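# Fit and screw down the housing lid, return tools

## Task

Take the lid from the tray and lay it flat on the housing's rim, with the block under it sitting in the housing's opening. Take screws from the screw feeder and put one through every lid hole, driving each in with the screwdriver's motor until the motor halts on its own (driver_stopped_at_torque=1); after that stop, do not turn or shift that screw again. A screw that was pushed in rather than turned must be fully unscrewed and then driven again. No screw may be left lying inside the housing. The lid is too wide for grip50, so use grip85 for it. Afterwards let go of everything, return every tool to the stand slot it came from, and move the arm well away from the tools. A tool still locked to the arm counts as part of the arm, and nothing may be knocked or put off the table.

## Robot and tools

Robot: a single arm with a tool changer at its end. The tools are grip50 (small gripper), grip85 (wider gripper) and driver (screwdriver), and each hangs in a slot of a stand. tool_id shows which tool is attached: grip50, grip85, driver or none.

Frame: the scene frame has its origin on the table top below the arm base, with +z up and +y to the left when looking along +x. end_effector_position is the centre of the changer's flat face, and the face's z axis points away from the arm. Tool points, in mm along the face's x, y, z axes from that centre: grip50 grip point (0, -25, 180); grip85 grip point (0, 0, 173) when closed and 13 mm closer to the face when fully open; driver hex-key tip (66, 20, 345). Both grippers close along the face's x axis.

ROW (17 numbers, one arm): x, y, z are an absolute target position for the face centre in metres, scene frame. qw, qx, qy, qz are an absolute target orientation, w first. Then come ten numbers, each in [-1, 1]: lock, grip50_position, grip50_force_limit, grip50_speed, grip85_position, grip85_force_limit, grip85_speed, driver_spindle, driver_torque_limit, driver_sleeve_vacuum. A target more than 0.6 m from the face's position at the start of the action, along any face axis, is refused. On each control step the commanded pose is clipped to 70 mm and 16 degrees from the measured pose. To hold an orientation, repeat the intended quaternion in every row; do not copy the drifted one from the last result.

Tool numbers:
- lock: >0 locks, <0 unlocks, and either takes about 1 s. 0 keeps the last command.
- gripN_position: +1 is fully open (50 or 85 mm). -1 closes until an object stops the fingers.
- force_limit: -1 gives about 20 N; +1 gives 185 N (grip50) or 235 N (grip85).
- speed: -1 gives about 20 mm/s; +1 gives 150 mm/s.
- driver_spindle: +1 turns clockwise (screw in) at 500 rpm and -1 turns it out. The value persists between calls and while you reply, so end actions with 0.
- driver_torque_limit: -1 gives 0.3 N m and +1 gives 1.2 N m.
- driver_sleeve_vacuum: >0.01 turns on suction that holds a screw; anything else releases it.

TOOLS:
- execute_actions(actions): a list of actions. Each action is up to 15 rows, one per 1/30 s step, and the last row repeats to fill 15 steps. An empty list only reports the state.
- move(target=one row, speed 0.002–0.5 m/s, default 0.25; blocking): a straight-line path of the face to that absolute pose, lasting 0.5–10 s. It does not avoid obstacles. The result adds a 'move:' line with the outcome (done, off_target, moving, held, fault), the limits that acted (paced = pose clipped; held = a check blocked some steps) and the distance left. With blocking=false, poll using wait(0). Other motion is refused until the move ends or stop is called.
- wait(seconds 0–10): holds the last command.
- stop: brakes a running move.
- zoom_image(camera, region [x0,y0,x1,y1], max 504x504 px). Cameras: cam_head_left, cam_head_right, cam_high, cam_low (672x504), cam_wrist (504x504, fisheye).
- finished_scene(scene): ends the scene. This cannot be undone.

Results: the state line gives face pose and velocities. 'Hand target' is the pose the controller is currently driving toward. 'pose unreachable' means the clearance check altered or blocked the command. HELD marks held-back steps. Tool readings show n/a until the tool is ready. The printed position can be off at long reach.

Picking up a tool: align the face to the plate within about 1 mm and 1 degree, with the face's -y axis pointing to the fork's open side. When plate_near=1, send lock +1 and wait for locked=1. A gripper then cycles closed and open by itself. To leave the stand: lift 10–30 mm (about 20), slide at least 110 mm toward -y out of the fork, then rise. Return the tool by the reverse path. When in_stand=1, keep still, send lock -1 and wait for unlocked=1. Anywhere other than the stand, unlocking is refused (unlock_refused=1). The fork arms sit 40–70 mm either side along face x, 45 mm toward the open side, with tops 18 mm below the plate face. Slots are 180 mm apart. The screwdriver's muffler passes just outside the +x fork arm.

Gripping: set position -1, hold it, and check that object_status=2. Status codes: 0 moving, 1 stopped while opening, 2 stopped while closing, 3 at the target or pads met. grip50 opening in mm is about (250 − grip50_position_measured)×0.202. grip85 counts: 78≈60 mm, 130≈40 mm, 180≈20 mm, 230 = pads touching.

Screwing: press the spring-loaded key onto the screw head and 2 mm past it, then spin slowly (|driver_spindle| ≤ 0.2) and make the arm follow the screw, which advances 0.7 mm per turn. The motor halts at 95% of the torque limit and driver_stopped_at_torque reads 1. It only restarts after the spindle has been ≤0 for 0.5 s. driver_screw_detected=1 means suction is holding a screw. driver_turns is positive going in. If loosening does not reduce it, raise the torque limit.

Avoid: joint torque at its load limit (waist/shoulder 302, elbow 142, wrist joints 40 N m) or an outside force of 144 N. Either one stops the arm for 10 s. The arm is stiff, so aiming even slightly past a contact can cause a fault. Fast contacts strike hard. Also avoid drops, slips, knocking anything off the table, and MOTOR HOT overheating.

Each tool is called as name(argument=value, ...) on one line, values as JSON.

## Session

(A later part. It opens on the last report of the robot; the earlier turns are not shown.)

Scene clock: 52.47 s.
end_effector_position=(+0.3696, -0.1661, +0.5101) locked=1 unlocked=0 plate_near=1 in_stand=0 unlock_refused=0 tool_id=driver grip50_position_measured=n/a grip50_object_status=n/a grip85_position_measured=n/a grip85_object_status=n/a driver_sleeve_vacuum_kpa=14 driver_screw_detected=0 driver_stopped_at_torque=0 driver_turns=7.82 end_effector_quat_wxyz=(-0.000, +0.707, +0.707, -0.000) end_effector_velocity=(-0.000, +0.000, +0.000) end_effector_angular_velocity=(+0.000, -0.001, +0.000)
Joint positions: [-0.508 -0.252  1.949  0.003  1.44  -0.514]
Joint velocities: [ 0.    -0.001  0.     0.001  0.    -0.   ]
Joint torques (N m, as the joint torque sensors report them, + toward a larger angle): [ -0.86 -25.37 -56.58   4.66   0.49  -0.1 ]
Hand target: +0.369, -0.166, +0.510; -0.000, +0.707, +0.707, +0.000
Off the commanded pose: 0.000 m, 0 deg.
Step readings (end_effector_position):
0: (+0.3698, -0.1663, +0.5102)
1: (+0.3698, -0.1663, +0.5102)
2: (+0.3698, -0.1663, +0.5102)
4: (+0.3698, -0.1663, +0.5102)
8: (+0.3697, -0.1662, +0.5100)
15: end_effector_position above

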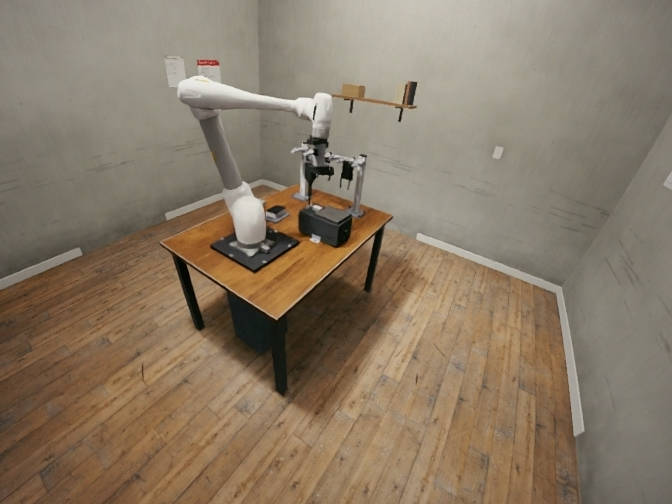

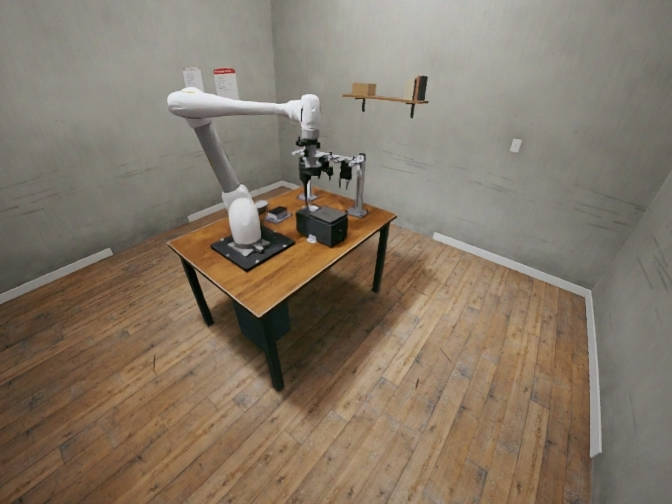

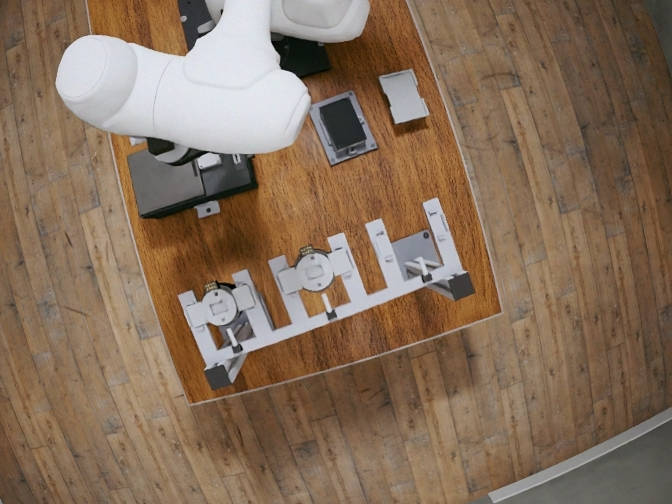

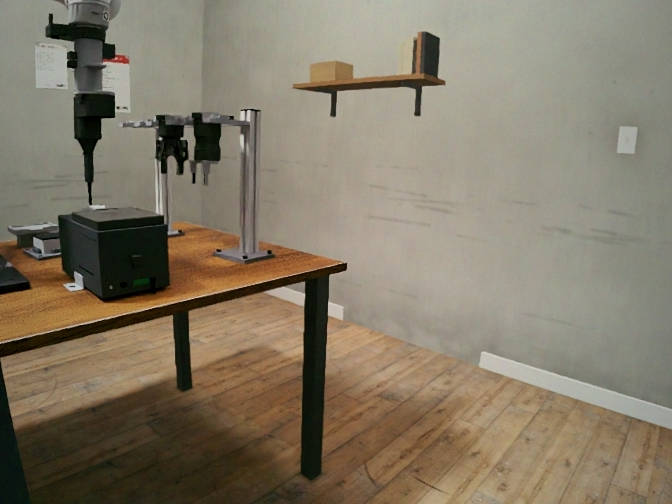

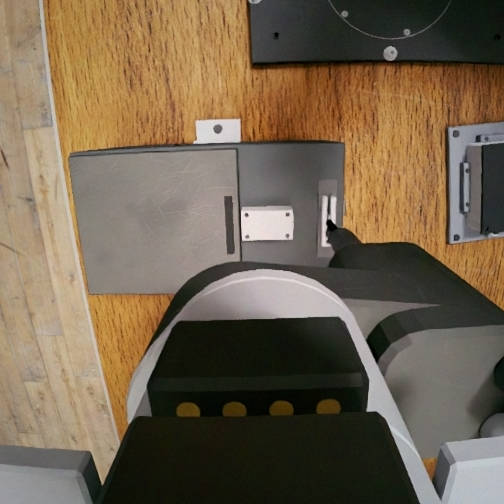

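execute_actions(actions=[[[0.3697,-0.1662,0.5115,0,0.7071,0.7071,0,0,0,0,0,1,-0.5,-0.5,-0.15,0,1],[0.3697,-0.1662,0.5130,0,0.7071,0.7071,0,0,0,0,0,1,-0.5,-0.5,-0.15,0,1],[0.3697,-0.1662,0.5138,0,0.7071,0.7071,0,0,0,0,0,1,-0.5,-0.5,-0.15,0,1],[0.3697,-0.1662,0.5138,0,0.7071,0.7071,0,0,0,0,0,1,-0.5,-0.5,-0.15,0,1],[0.3697,-0.1662,0.5133,0,0.7071,0.7071,0,0,0,0,0,1,-0.5,-0.5,-0.15,0,1],[0.3697,-0.1662,0.5128,0,0.7071,0.7071,0,0,0,0,0,1,-0.5,-0.5,-0.15,0,1],[0.3697,-0.1662,0.5123,0,0.7071,0.7071,0,0,0,0,0,1,-0.5,-0.5,-0.15,0,1],[0.3697,-0.1662,0.5118,0,0.7071,0.7071,0,0,0,0,0,1,-0.5,-0.5,-0.15,0,1],[0.3697,-0.1662,0.5113,0,0.7071,0.7071,0,0,0,0,0,1,-0.5,-0.5,-0.15,0,1],[0.3697,-0.1662,0.5108,0,0.7071,0.7071,0,0,0,0,0,1,-0.5,-0.5,-0.15,0,1],[0.3697,-0.1662,0.5103,0,0.7071,0.7071,0,0,0,0,0,1,-0.5,-0.5,-0.15,0,1],[0.3697,-0.1662,0.5102,0,0.7071,0.7071,0,0,0,0,0,1,-0.5,-0.5,-0.15,0,1],[0.3697,-0.1662,0.5102,0,0.7071,0.7071,0,0,0,0,0,1,-0.5,-0.5,-0.15,0,1],[0.3697,-0.1662,0.5102,0,0.7071,0.7071,0,0,0,0,0,1,-0.5,-0.5,-0.15,0,1],[0.3697,-0.1662,0.5102,0,0.7071,0.7071,0,0,0,0,0,1,-0.5,-0.5,0,0,1]]])

wait(seconds=0.15)

Scene clock: 53.20 s.
end_effector_position=(+0.3696, -0.1661, +0.5106) locked=1 unlocked=0 plate_near=1 in_stand=0 unlock_refused=0 tool_id=driver grip50_position_measured=n/a grip50_object_status=n/a grip85_position_measured=n/a grip85_object_status=n/a driver_sleeve_vacuum_kpa=40 driver_screw_detected=1 driver_stopped_at_torque=0 driver_turns=7.27 end_effector_quat_wxyz=(+0.000, +0.707, +0.707, +0.000) end_effector_velocity=(+0.000, -0.000, -0.003) end_effector_angular_velocity=(+0.001, +0.002, -0.000)
Joint positions: [-0.507 -0.253  1.948  0.003  1.44  -0.514]
Joint velocities: [-0.     0.002  0.004 -0.    -0.004  0.   ]
Joint torques (N m, as the joint torque sensors report them, + toward a larger angle): [ -0.61 -28.82 -59.68   4.78  -0.59   0.08]
Hand target: +0.370, -0.166, +0.510; -0.000, +0.707, +0.707, +0.000
Off the commanded pose: 0.000 m, 0 deg.
Step readings (end_effector_position):
0: (+0.3695, -0.1661, +0.5102)
1: (+0.3695, -0.1661, +0.5102)
2: (+0.3694, -0.1660, +0.5103)
4: (+0.3695, -0.1661, +0.5122)
8: (+0.3697, -0.1662, +0.5130)
15: end_effector_position above

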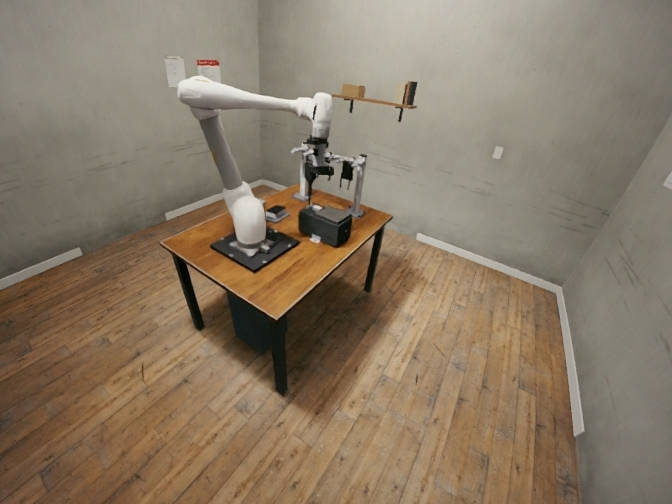

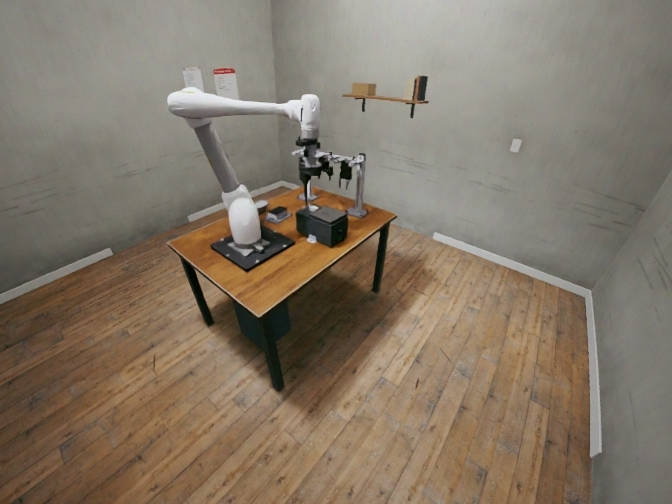

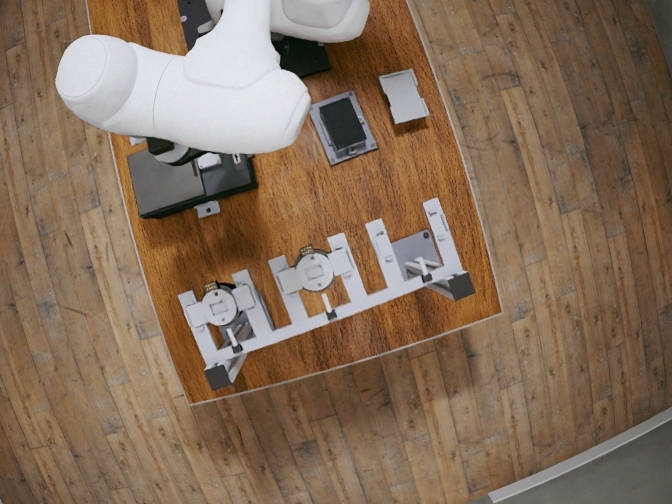

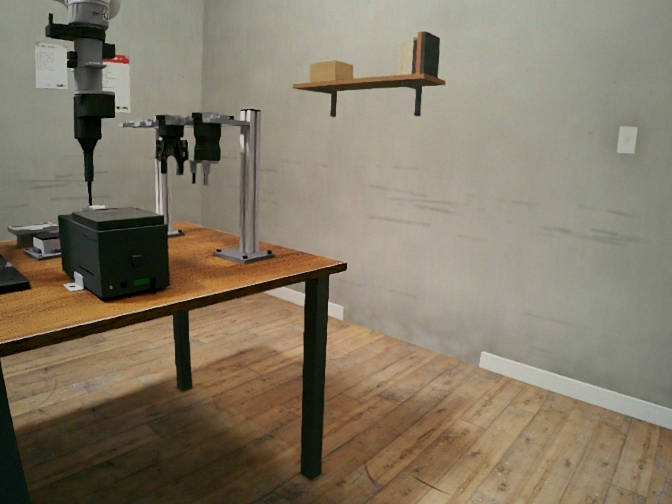

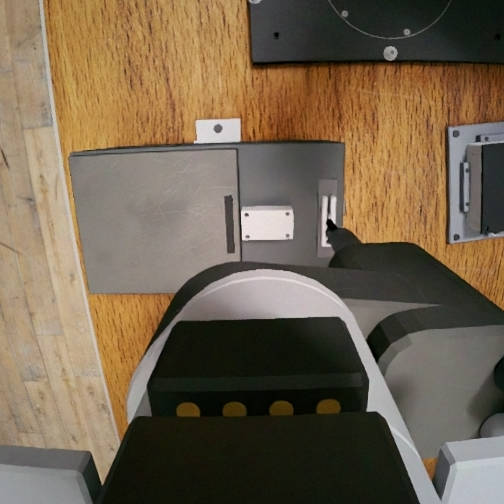

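Scene clock: 53.37 s.
end_effector_position=(+0.3696, -0.1662, +0.5104) locked=1 unlocked=0 plate_near=1 in_stand=0 unlock_refused=0 tool_id=driver grip50_position_measured=n/a grip50_object_status=n/a grip85_position_measured=n/a grip85_object_status=n/a driver_sleeve_vacuum_kpa=40 driver_screw_detected=1 driver_stopped_at_torque=0 driver_turns=7.27 end_effector_quat_wxyz=(+0.000, +0.707, +0.707, +0.000) end_effector_velocity=(+0.000, +0.000, -0.001) end_effector_angular_velocity=(+0.001, +0.002, -0.001)
Joint positions: [-0.507 -0.253  1.948  0.003  1.44  -0.514]
Joint velocities: [0.    0.001 0.001 0.    0.    0.001]
Joint torques (N m, as the joint torque sensors report them, + toward a larger angle): [ -2.05 -26.05 -59.09   4.78  -0.25  -0.06]
Hand target: +0.370, -0.166, +0.510; -0.000, +0.707, +0.707, +0.000
Off the commanded pose: 0.000 m, 0 deg.
wait: 0.17 s; no rest

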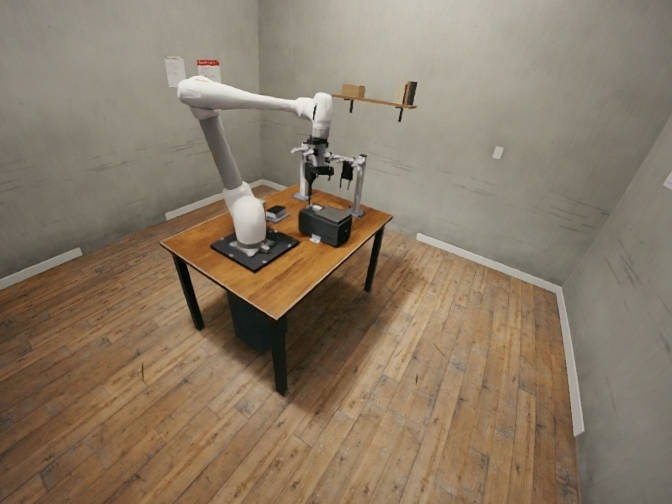

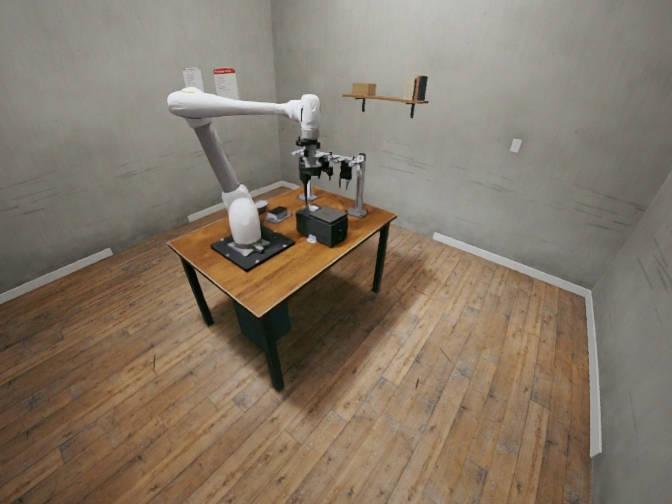

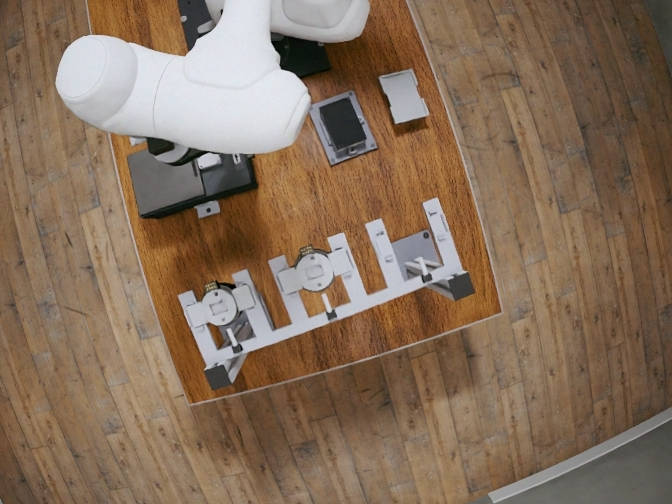

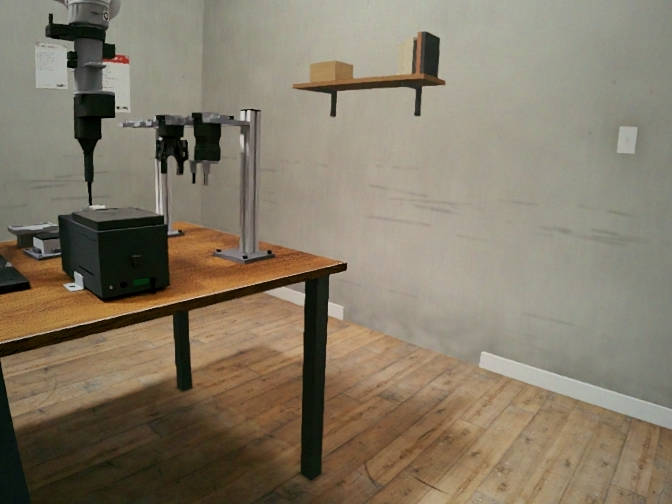

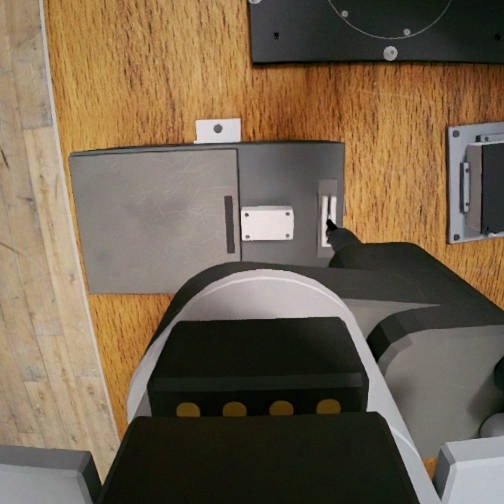

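execute_actions(actions=[])

move(target=[0.3697,-0.1662,0.535,0,0.7071,0.7071,0,0,0,0,0,1,-0.5,-0.5,0,0,1], speed=0.07)

move(target=[0.4117,0.0724,0.46,0,0.7071,0.7071,0,0,0,0,0,1,-0.5,-0.5,0,0,1], speed=0.3)

Scene clock: 53.80 s.
end_effector_position=(+0.3697, -0.1662, +0.5102) locked=1 unlocked=0 plate_near=1 in_stand=0 unlock_refused=0 tool_id=driver grip50_position_measured=n/a grip50_object_status=n/a grip85_position_measured=n/a grip85_object_status=n/a driver_sleeve_vacuum_kpa=40 driver_screw_detected=1 driver_stopped_at_torque=0 driver_turns=7.27 end_effector_quat_wxyz=(+0.000, +0.707, +0.707, +0.000) end_effector_velocity=(-0.000, -0.000, -0.000) end_effector_angular_velocity=(-0.001, -0.000, +0.001)
Joint positions: [-0.507 -0.252  1.948  0.003  1.44  -0.514]
Joint velocities: [-0.    -0.     0.    -0.    -0.001 -0.001]
Joint torques (N m, as the joint torque sensors report them, + toward a larger angle): [  0.26 -25.16 -57.74   4.76   0.07  -0.04]
Hand target: +0.370, -0.166, +0.510; -0.000, +0.707, +0.707, +0.000
Off the commanded pose: 0.000 m, 0 deg.

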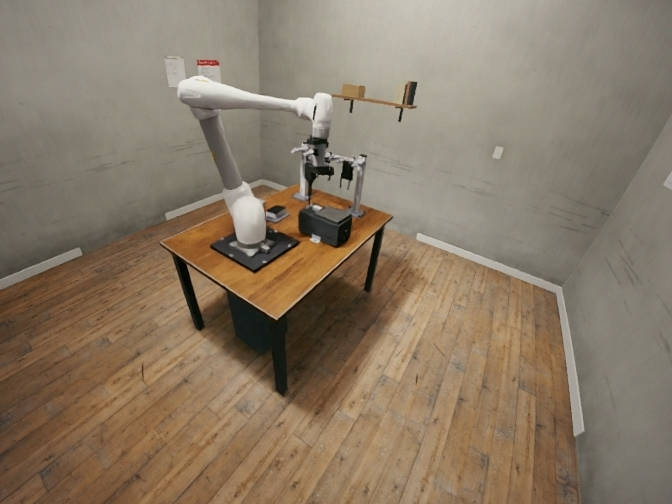

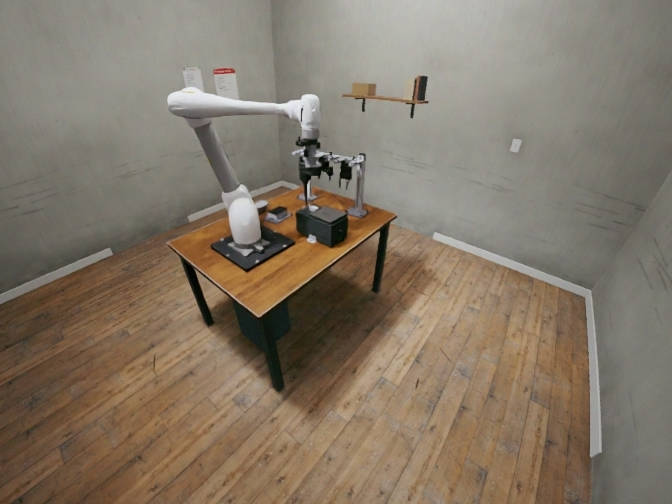

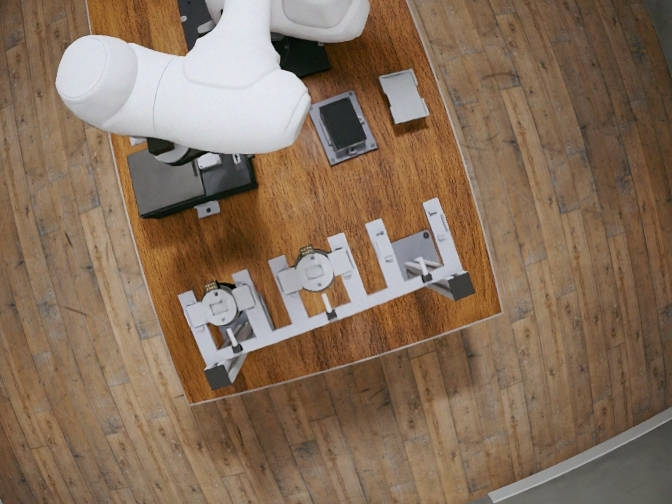

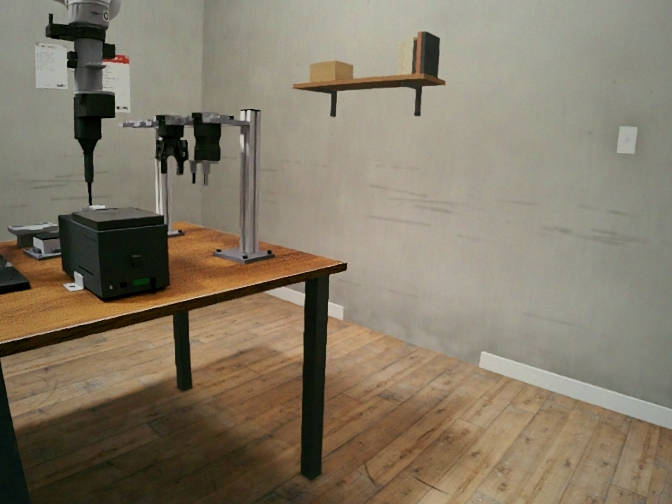

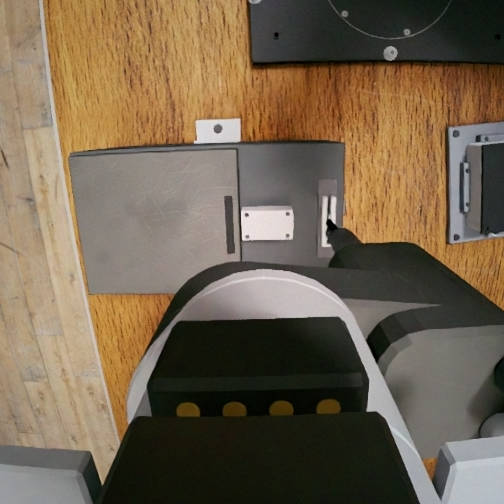

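Scene clock: 54.57 s.
end_effector_position=(+0.3697, -0.1662, +0.5349) locked=1 unlocked=0 plate_near=1 in_stand=0 unlock_refused=0 tool_id=driver grip50_position_measured=n/a grip50_object_status=n/a grip85_position_measured=n/a grip85_object_status=n/a driver_sleeve_vacuum_kpa=40 driver_screw_detected=1 driver_stopped_at_torque=0 driver_turns=7.27 end_effector_quat_wxyz=(-0.000, +0.707, +0.707, -0.000) end_effector_velocity=(-0.000, +0.000, +0.001) end_effector_angular_velocity=(-0.001, -0.001, +0.001)
Joint positions: [-0.508 -0.257  1.907  0.003  1.486 -0.514]
Joint velocities: [ 0.    -0.001 -0.001 -0.     0.001 -0.001]
Joint torques (N m, as the joint torque sensors report them, + toward a larger angle): [ -0.07 -29.01 -61.37   5.23  -0.26   0.04]
Hand target: +0.370, -0.166, +0.535; +0.000, +0.707, +0.707, -0.000
Off the commanded pose: 0.000 m, 0 deg.
move: done

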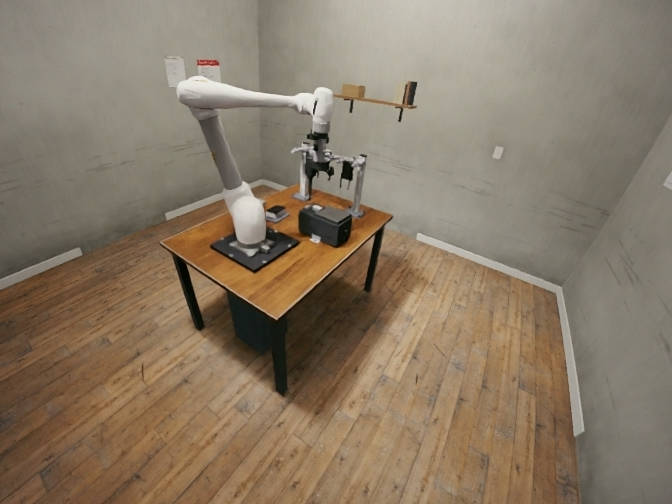

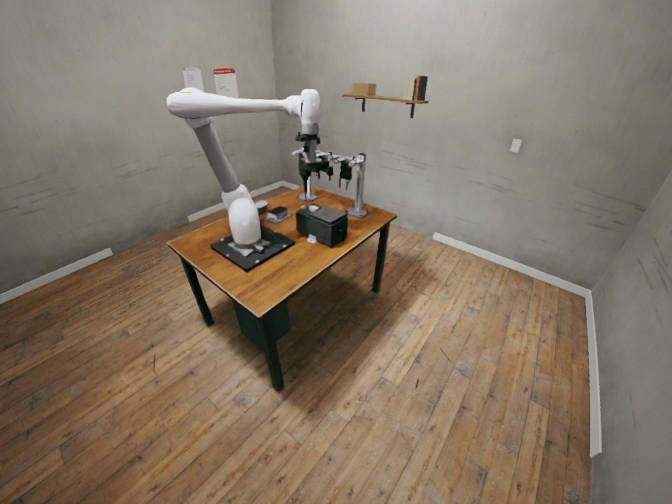

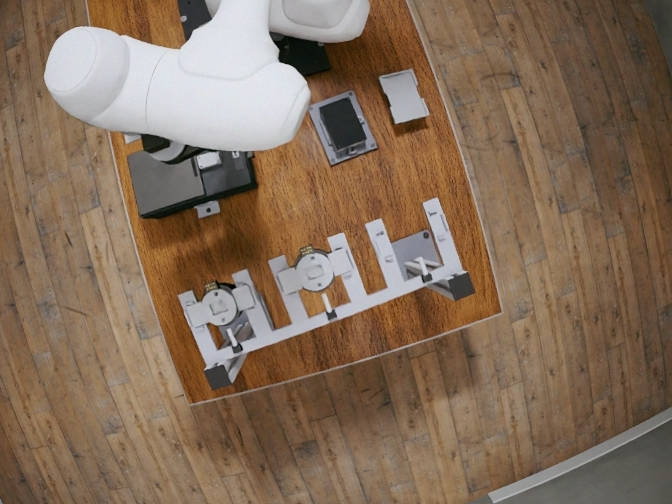

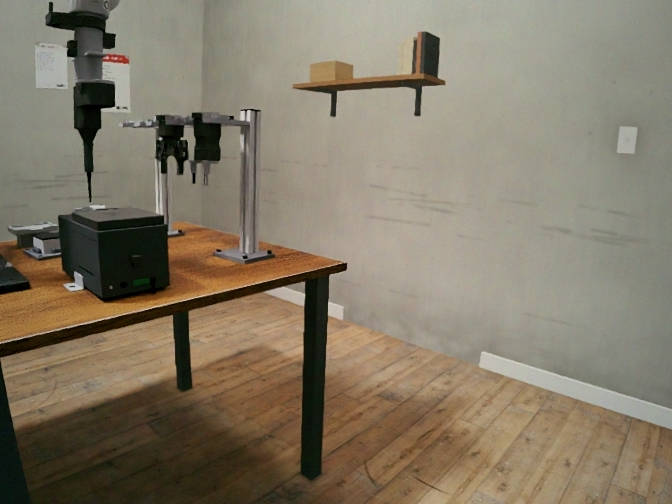

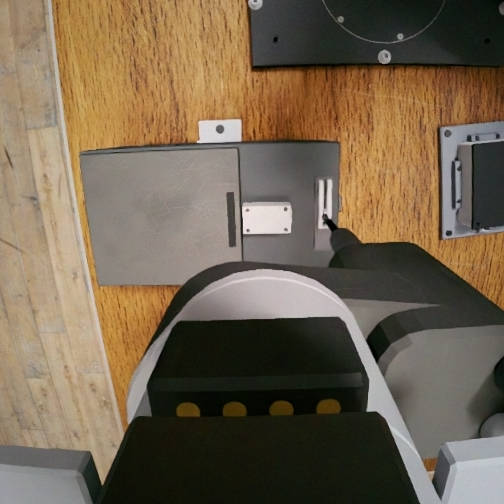

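Scene clock: 55.90 s.
end_effector_position=(+0.4116, +0.0724, +0.4599) locked=1 unlocked=0 plate_near=1 in_stand=0 unlock_refused=0 tool_id=driver grip50_position_measured=n/a grip50_object_status=n/a grip85_position_measured=n/a grip85_object_status=n/a driver_sleeve_vacuum_kpa=40 driver_screw_detected=1 driver_stopped_at_torque=0 driver_turns=7.27 end_effector_quat_wxyz=(-0.000, +0.707, +0.707, +0.000) end_effector_velocity=(+0.001, +0.000, +0.001) end_effector_angular_velocity=(-0.001, -0.002, +0.000)
Joint positions: [ 0.098 -0.215  2.012 -0.     1.338  0.092]
Joint velocities: [ 0.001  0.    -0.002 -0.001 -0.     0.001]
Joint torques (N m, as the joint torque sensors report them, + toward a larger angle): [ -2.02 -33.09 -59.4    4.93  -0.46   0.18]
Hand target: +0.412, +0.072, +0.460; -0.000, +0.707, +0.707, +0.000
Off the commanded pose: 0.000 m, 0 deg.
move: done

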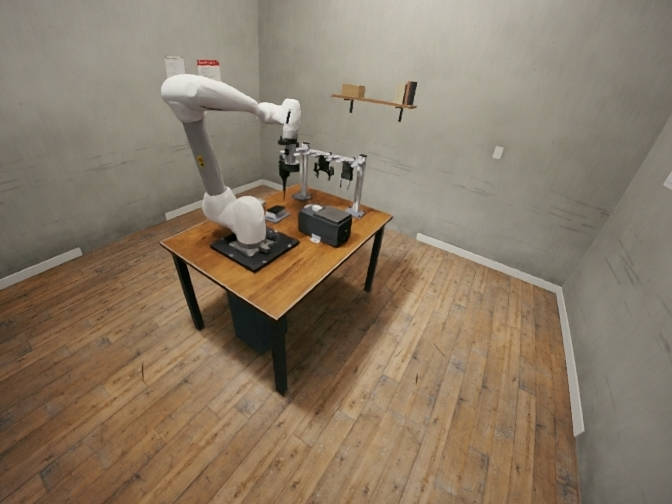

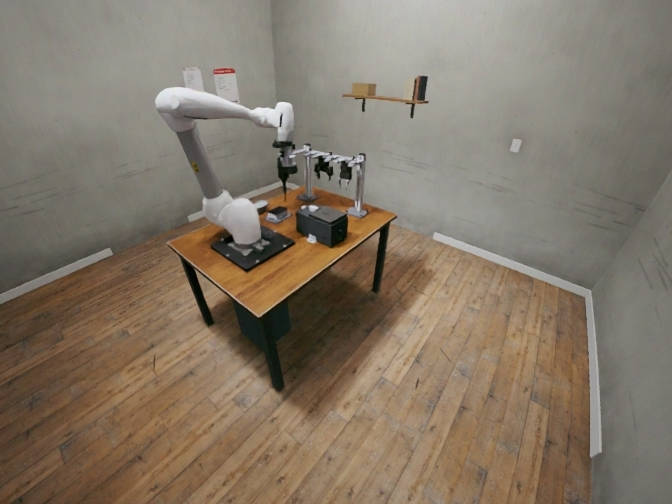

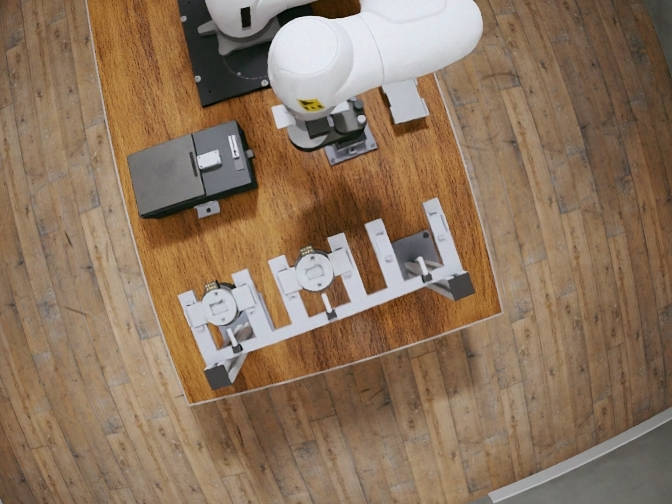

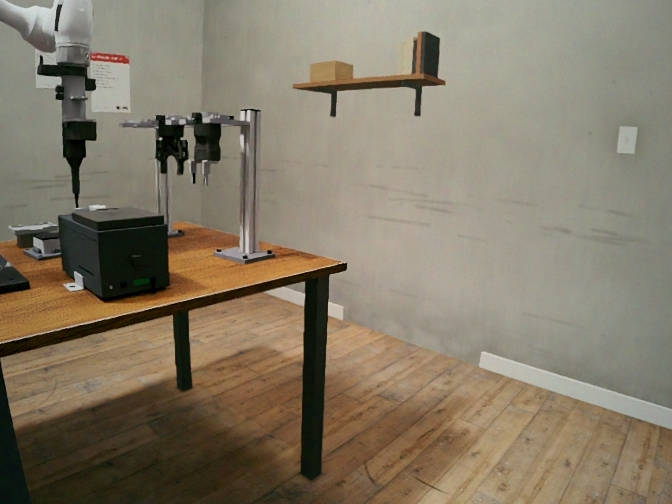

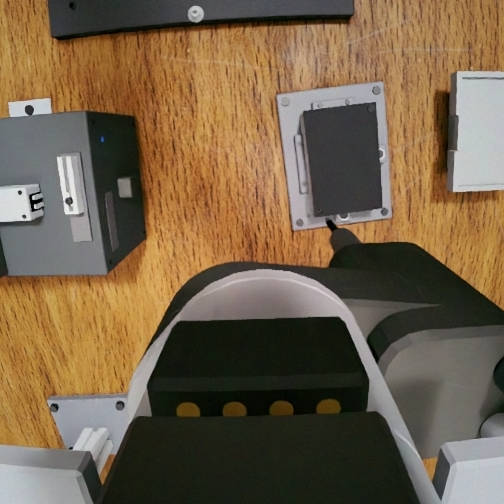

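move(target=[0.4117,0.0724,0.423,0,0.7071,0.7071,0,0,0,0,0,1,-0.5,-0.5,0,0,1], speed=0.1)

zoom_image(camera="cam_wrist", region=[310,200,350,240])

Scene clock: 56.73 s.
end_effector_position=(+0.4118, +0.0724, +0.4230) locked=1 unlocked=0 plate_near=1 in_stand=0 unlock_refused=0 tool_id=driver grip50_position_measured=n/a grip50_object_status=n/a grip85_position_measured=n/a grip85_object_status=n/a driver_sleeve_vacuum_kpa=40 driver_screw_detected=1 driver_stopped_at_torque=0 driver_turns=7.27 end_effector_quat_wxyz=(+0.000, +0.707, +0.707, +0.000) end_effector_velocity=(-0.000, -0.000, -0.000) end_effector_angular_velocity=(-0.000, +0.002, -0.001)
Joint positions: [ 0.098 -0.197  2.066 -0.     1.266  0.092]
Joint velocities: [-0.     0.     0.001 -0.     0.001  0.   ]
Joint torques (N m, as the joint torque sensors report them, + toward a larger angle): [ -1.71 -32.05 -60.07   4.88  -0.63   0.18]
Hand target: +0.412, +0.072, +0.423; -0.000, +0.707, +0.707, +0.000
Off the commanded pose: 0.000 m, 0 deg.
move: done

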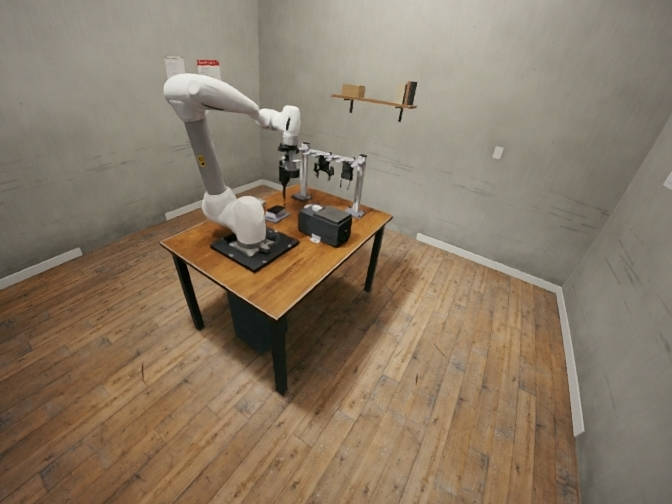

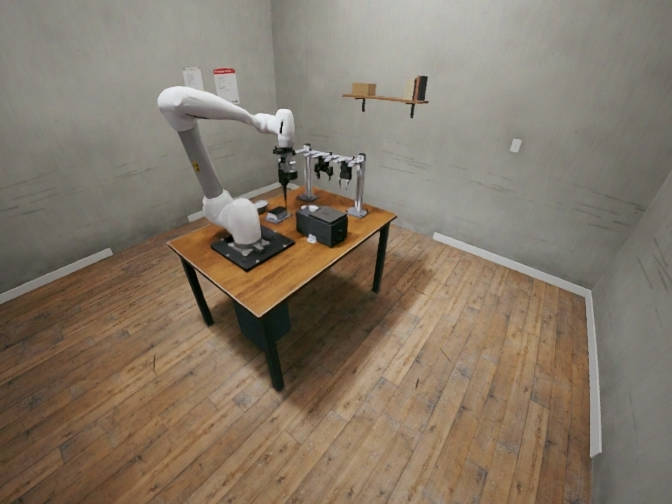

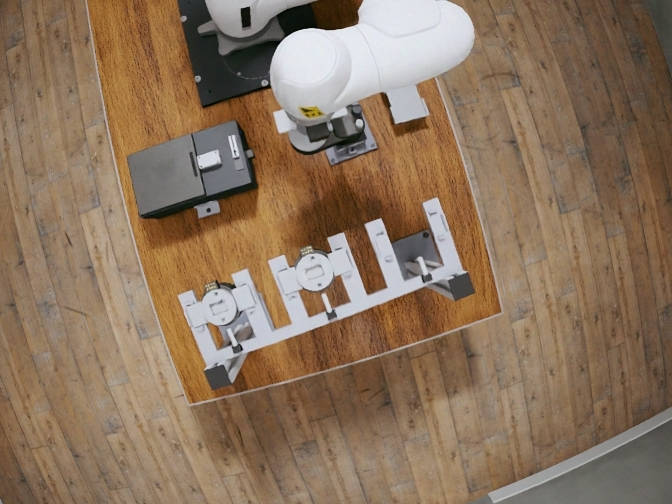

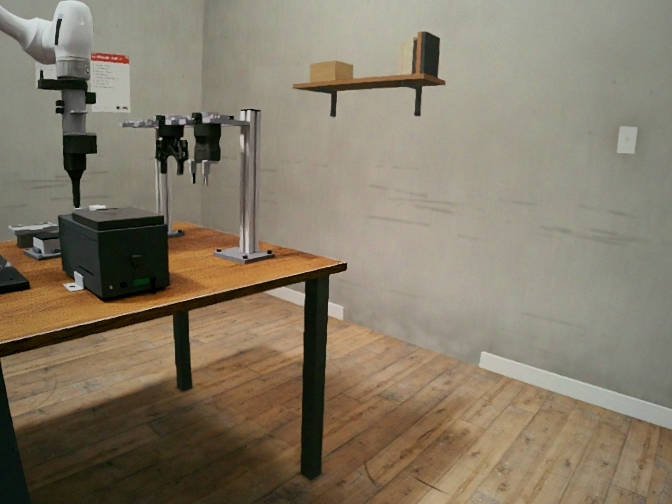

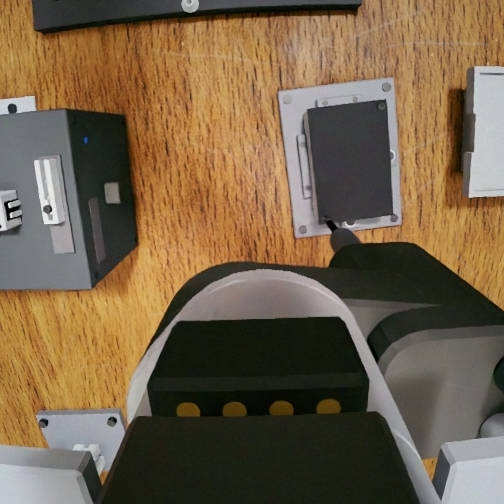

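Region (310, 200, 350, 240) of cam_wrist's 504x504 image, scaled by 12.600, with more detail than that image has.

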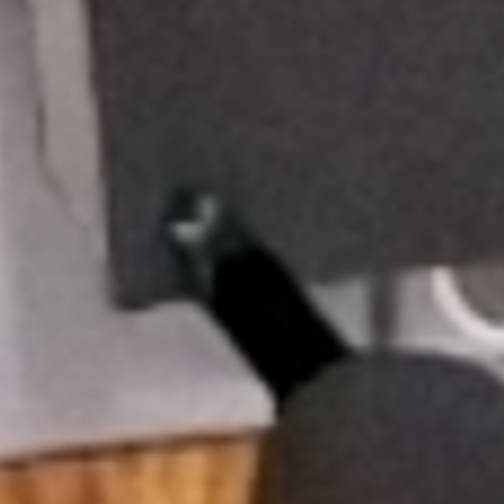

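execute_actions(actions=[])

zoom_image(camera="cam_wrist", region=[310,200,350,240])

Scene clock: 56.93 s.
end_effector_position=(+0.4118, +0.0724, +0.4230) locked=1 unlocked=0 plate_near=1 in_stand=0 unlock_refused=0 tool_id=driver grip50_position_measured=n/a grip50_object_status=n/a grip85_position_measured=n/a grip85_object_status=n/a driver_sleeve_vacuum_kpa=40 driver_screw_detected=1 driver_stopped_at_torque=0 driver_turns=7.27 end_effector_quat_wxyz=(+0.000, +0.707, +0.707, +0.000) end_effector_velocity=(-0.000, -0.000, -0.000) end_effector_angular_velocity=(-0.000, -0.000, -0.001)
Joint positions: [ 0.098 -0.197  2.066 -0.     1.266  0.092]
Joint velocities: [-0.    -0.     0.    -0.    -0.     0.001]
Joint torques (N m, as the joint torque sensors report them, + toward a larger angle): [ -0.75 -33.22 -59.43   4.89  -0.59   0.13]
Hand target: +0.412, +0.072, +0.423; -0.000, +0.707, +0.707, +0.000
Off the commanded pose: 0.000 m, 0 deg.

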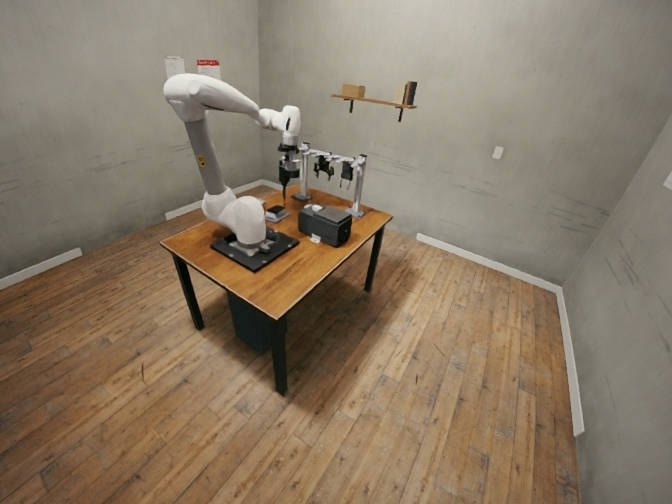

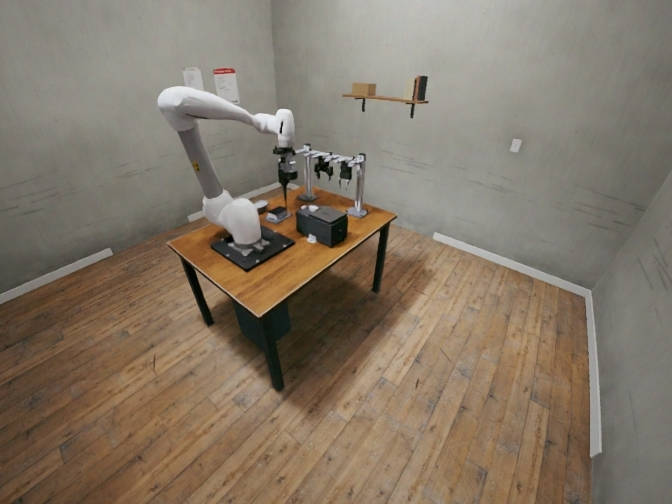

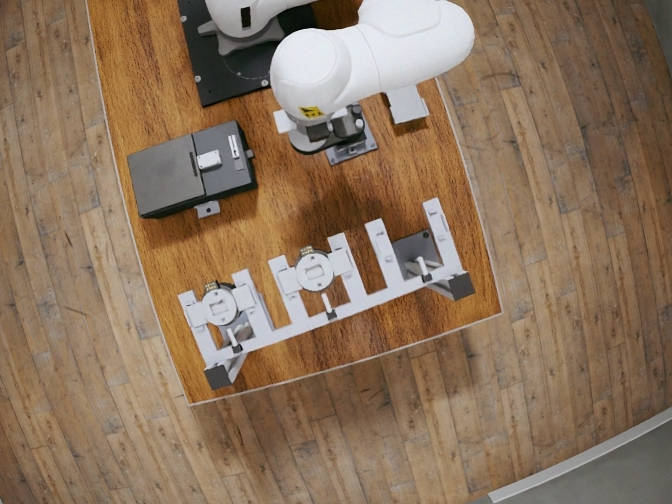

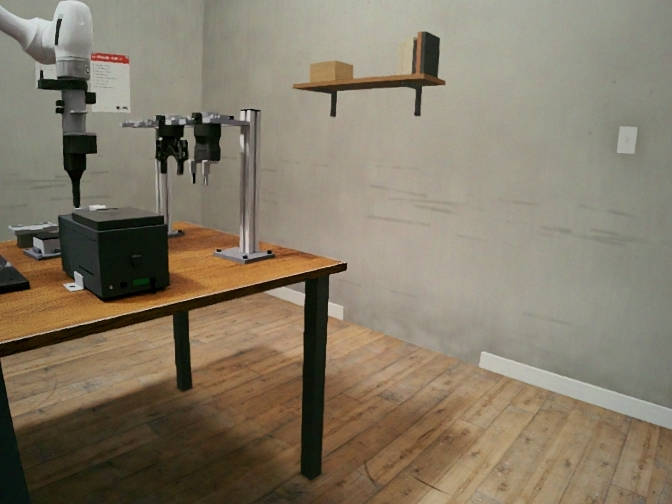

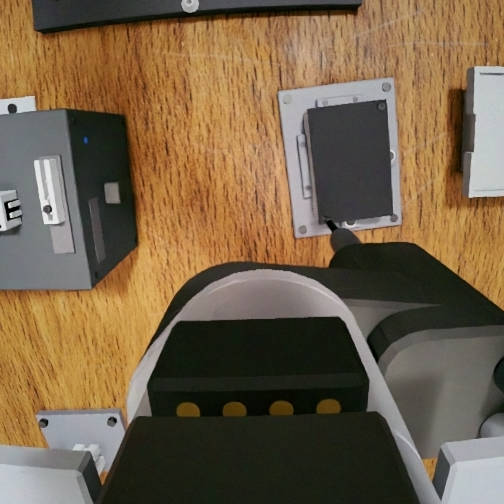

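Region (310, 200, 350, 240) of cam_wrist's 504x504 image, scaled by 12.600, with more detail than that image has.

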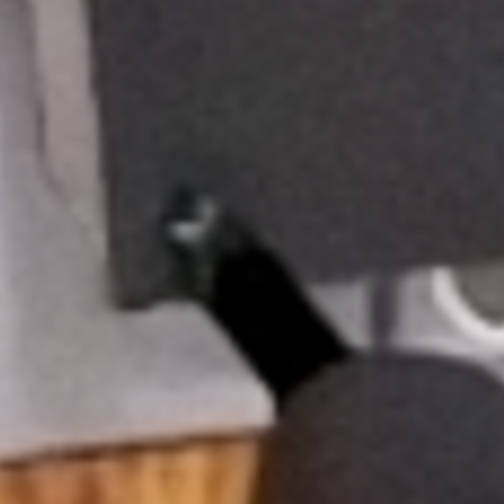

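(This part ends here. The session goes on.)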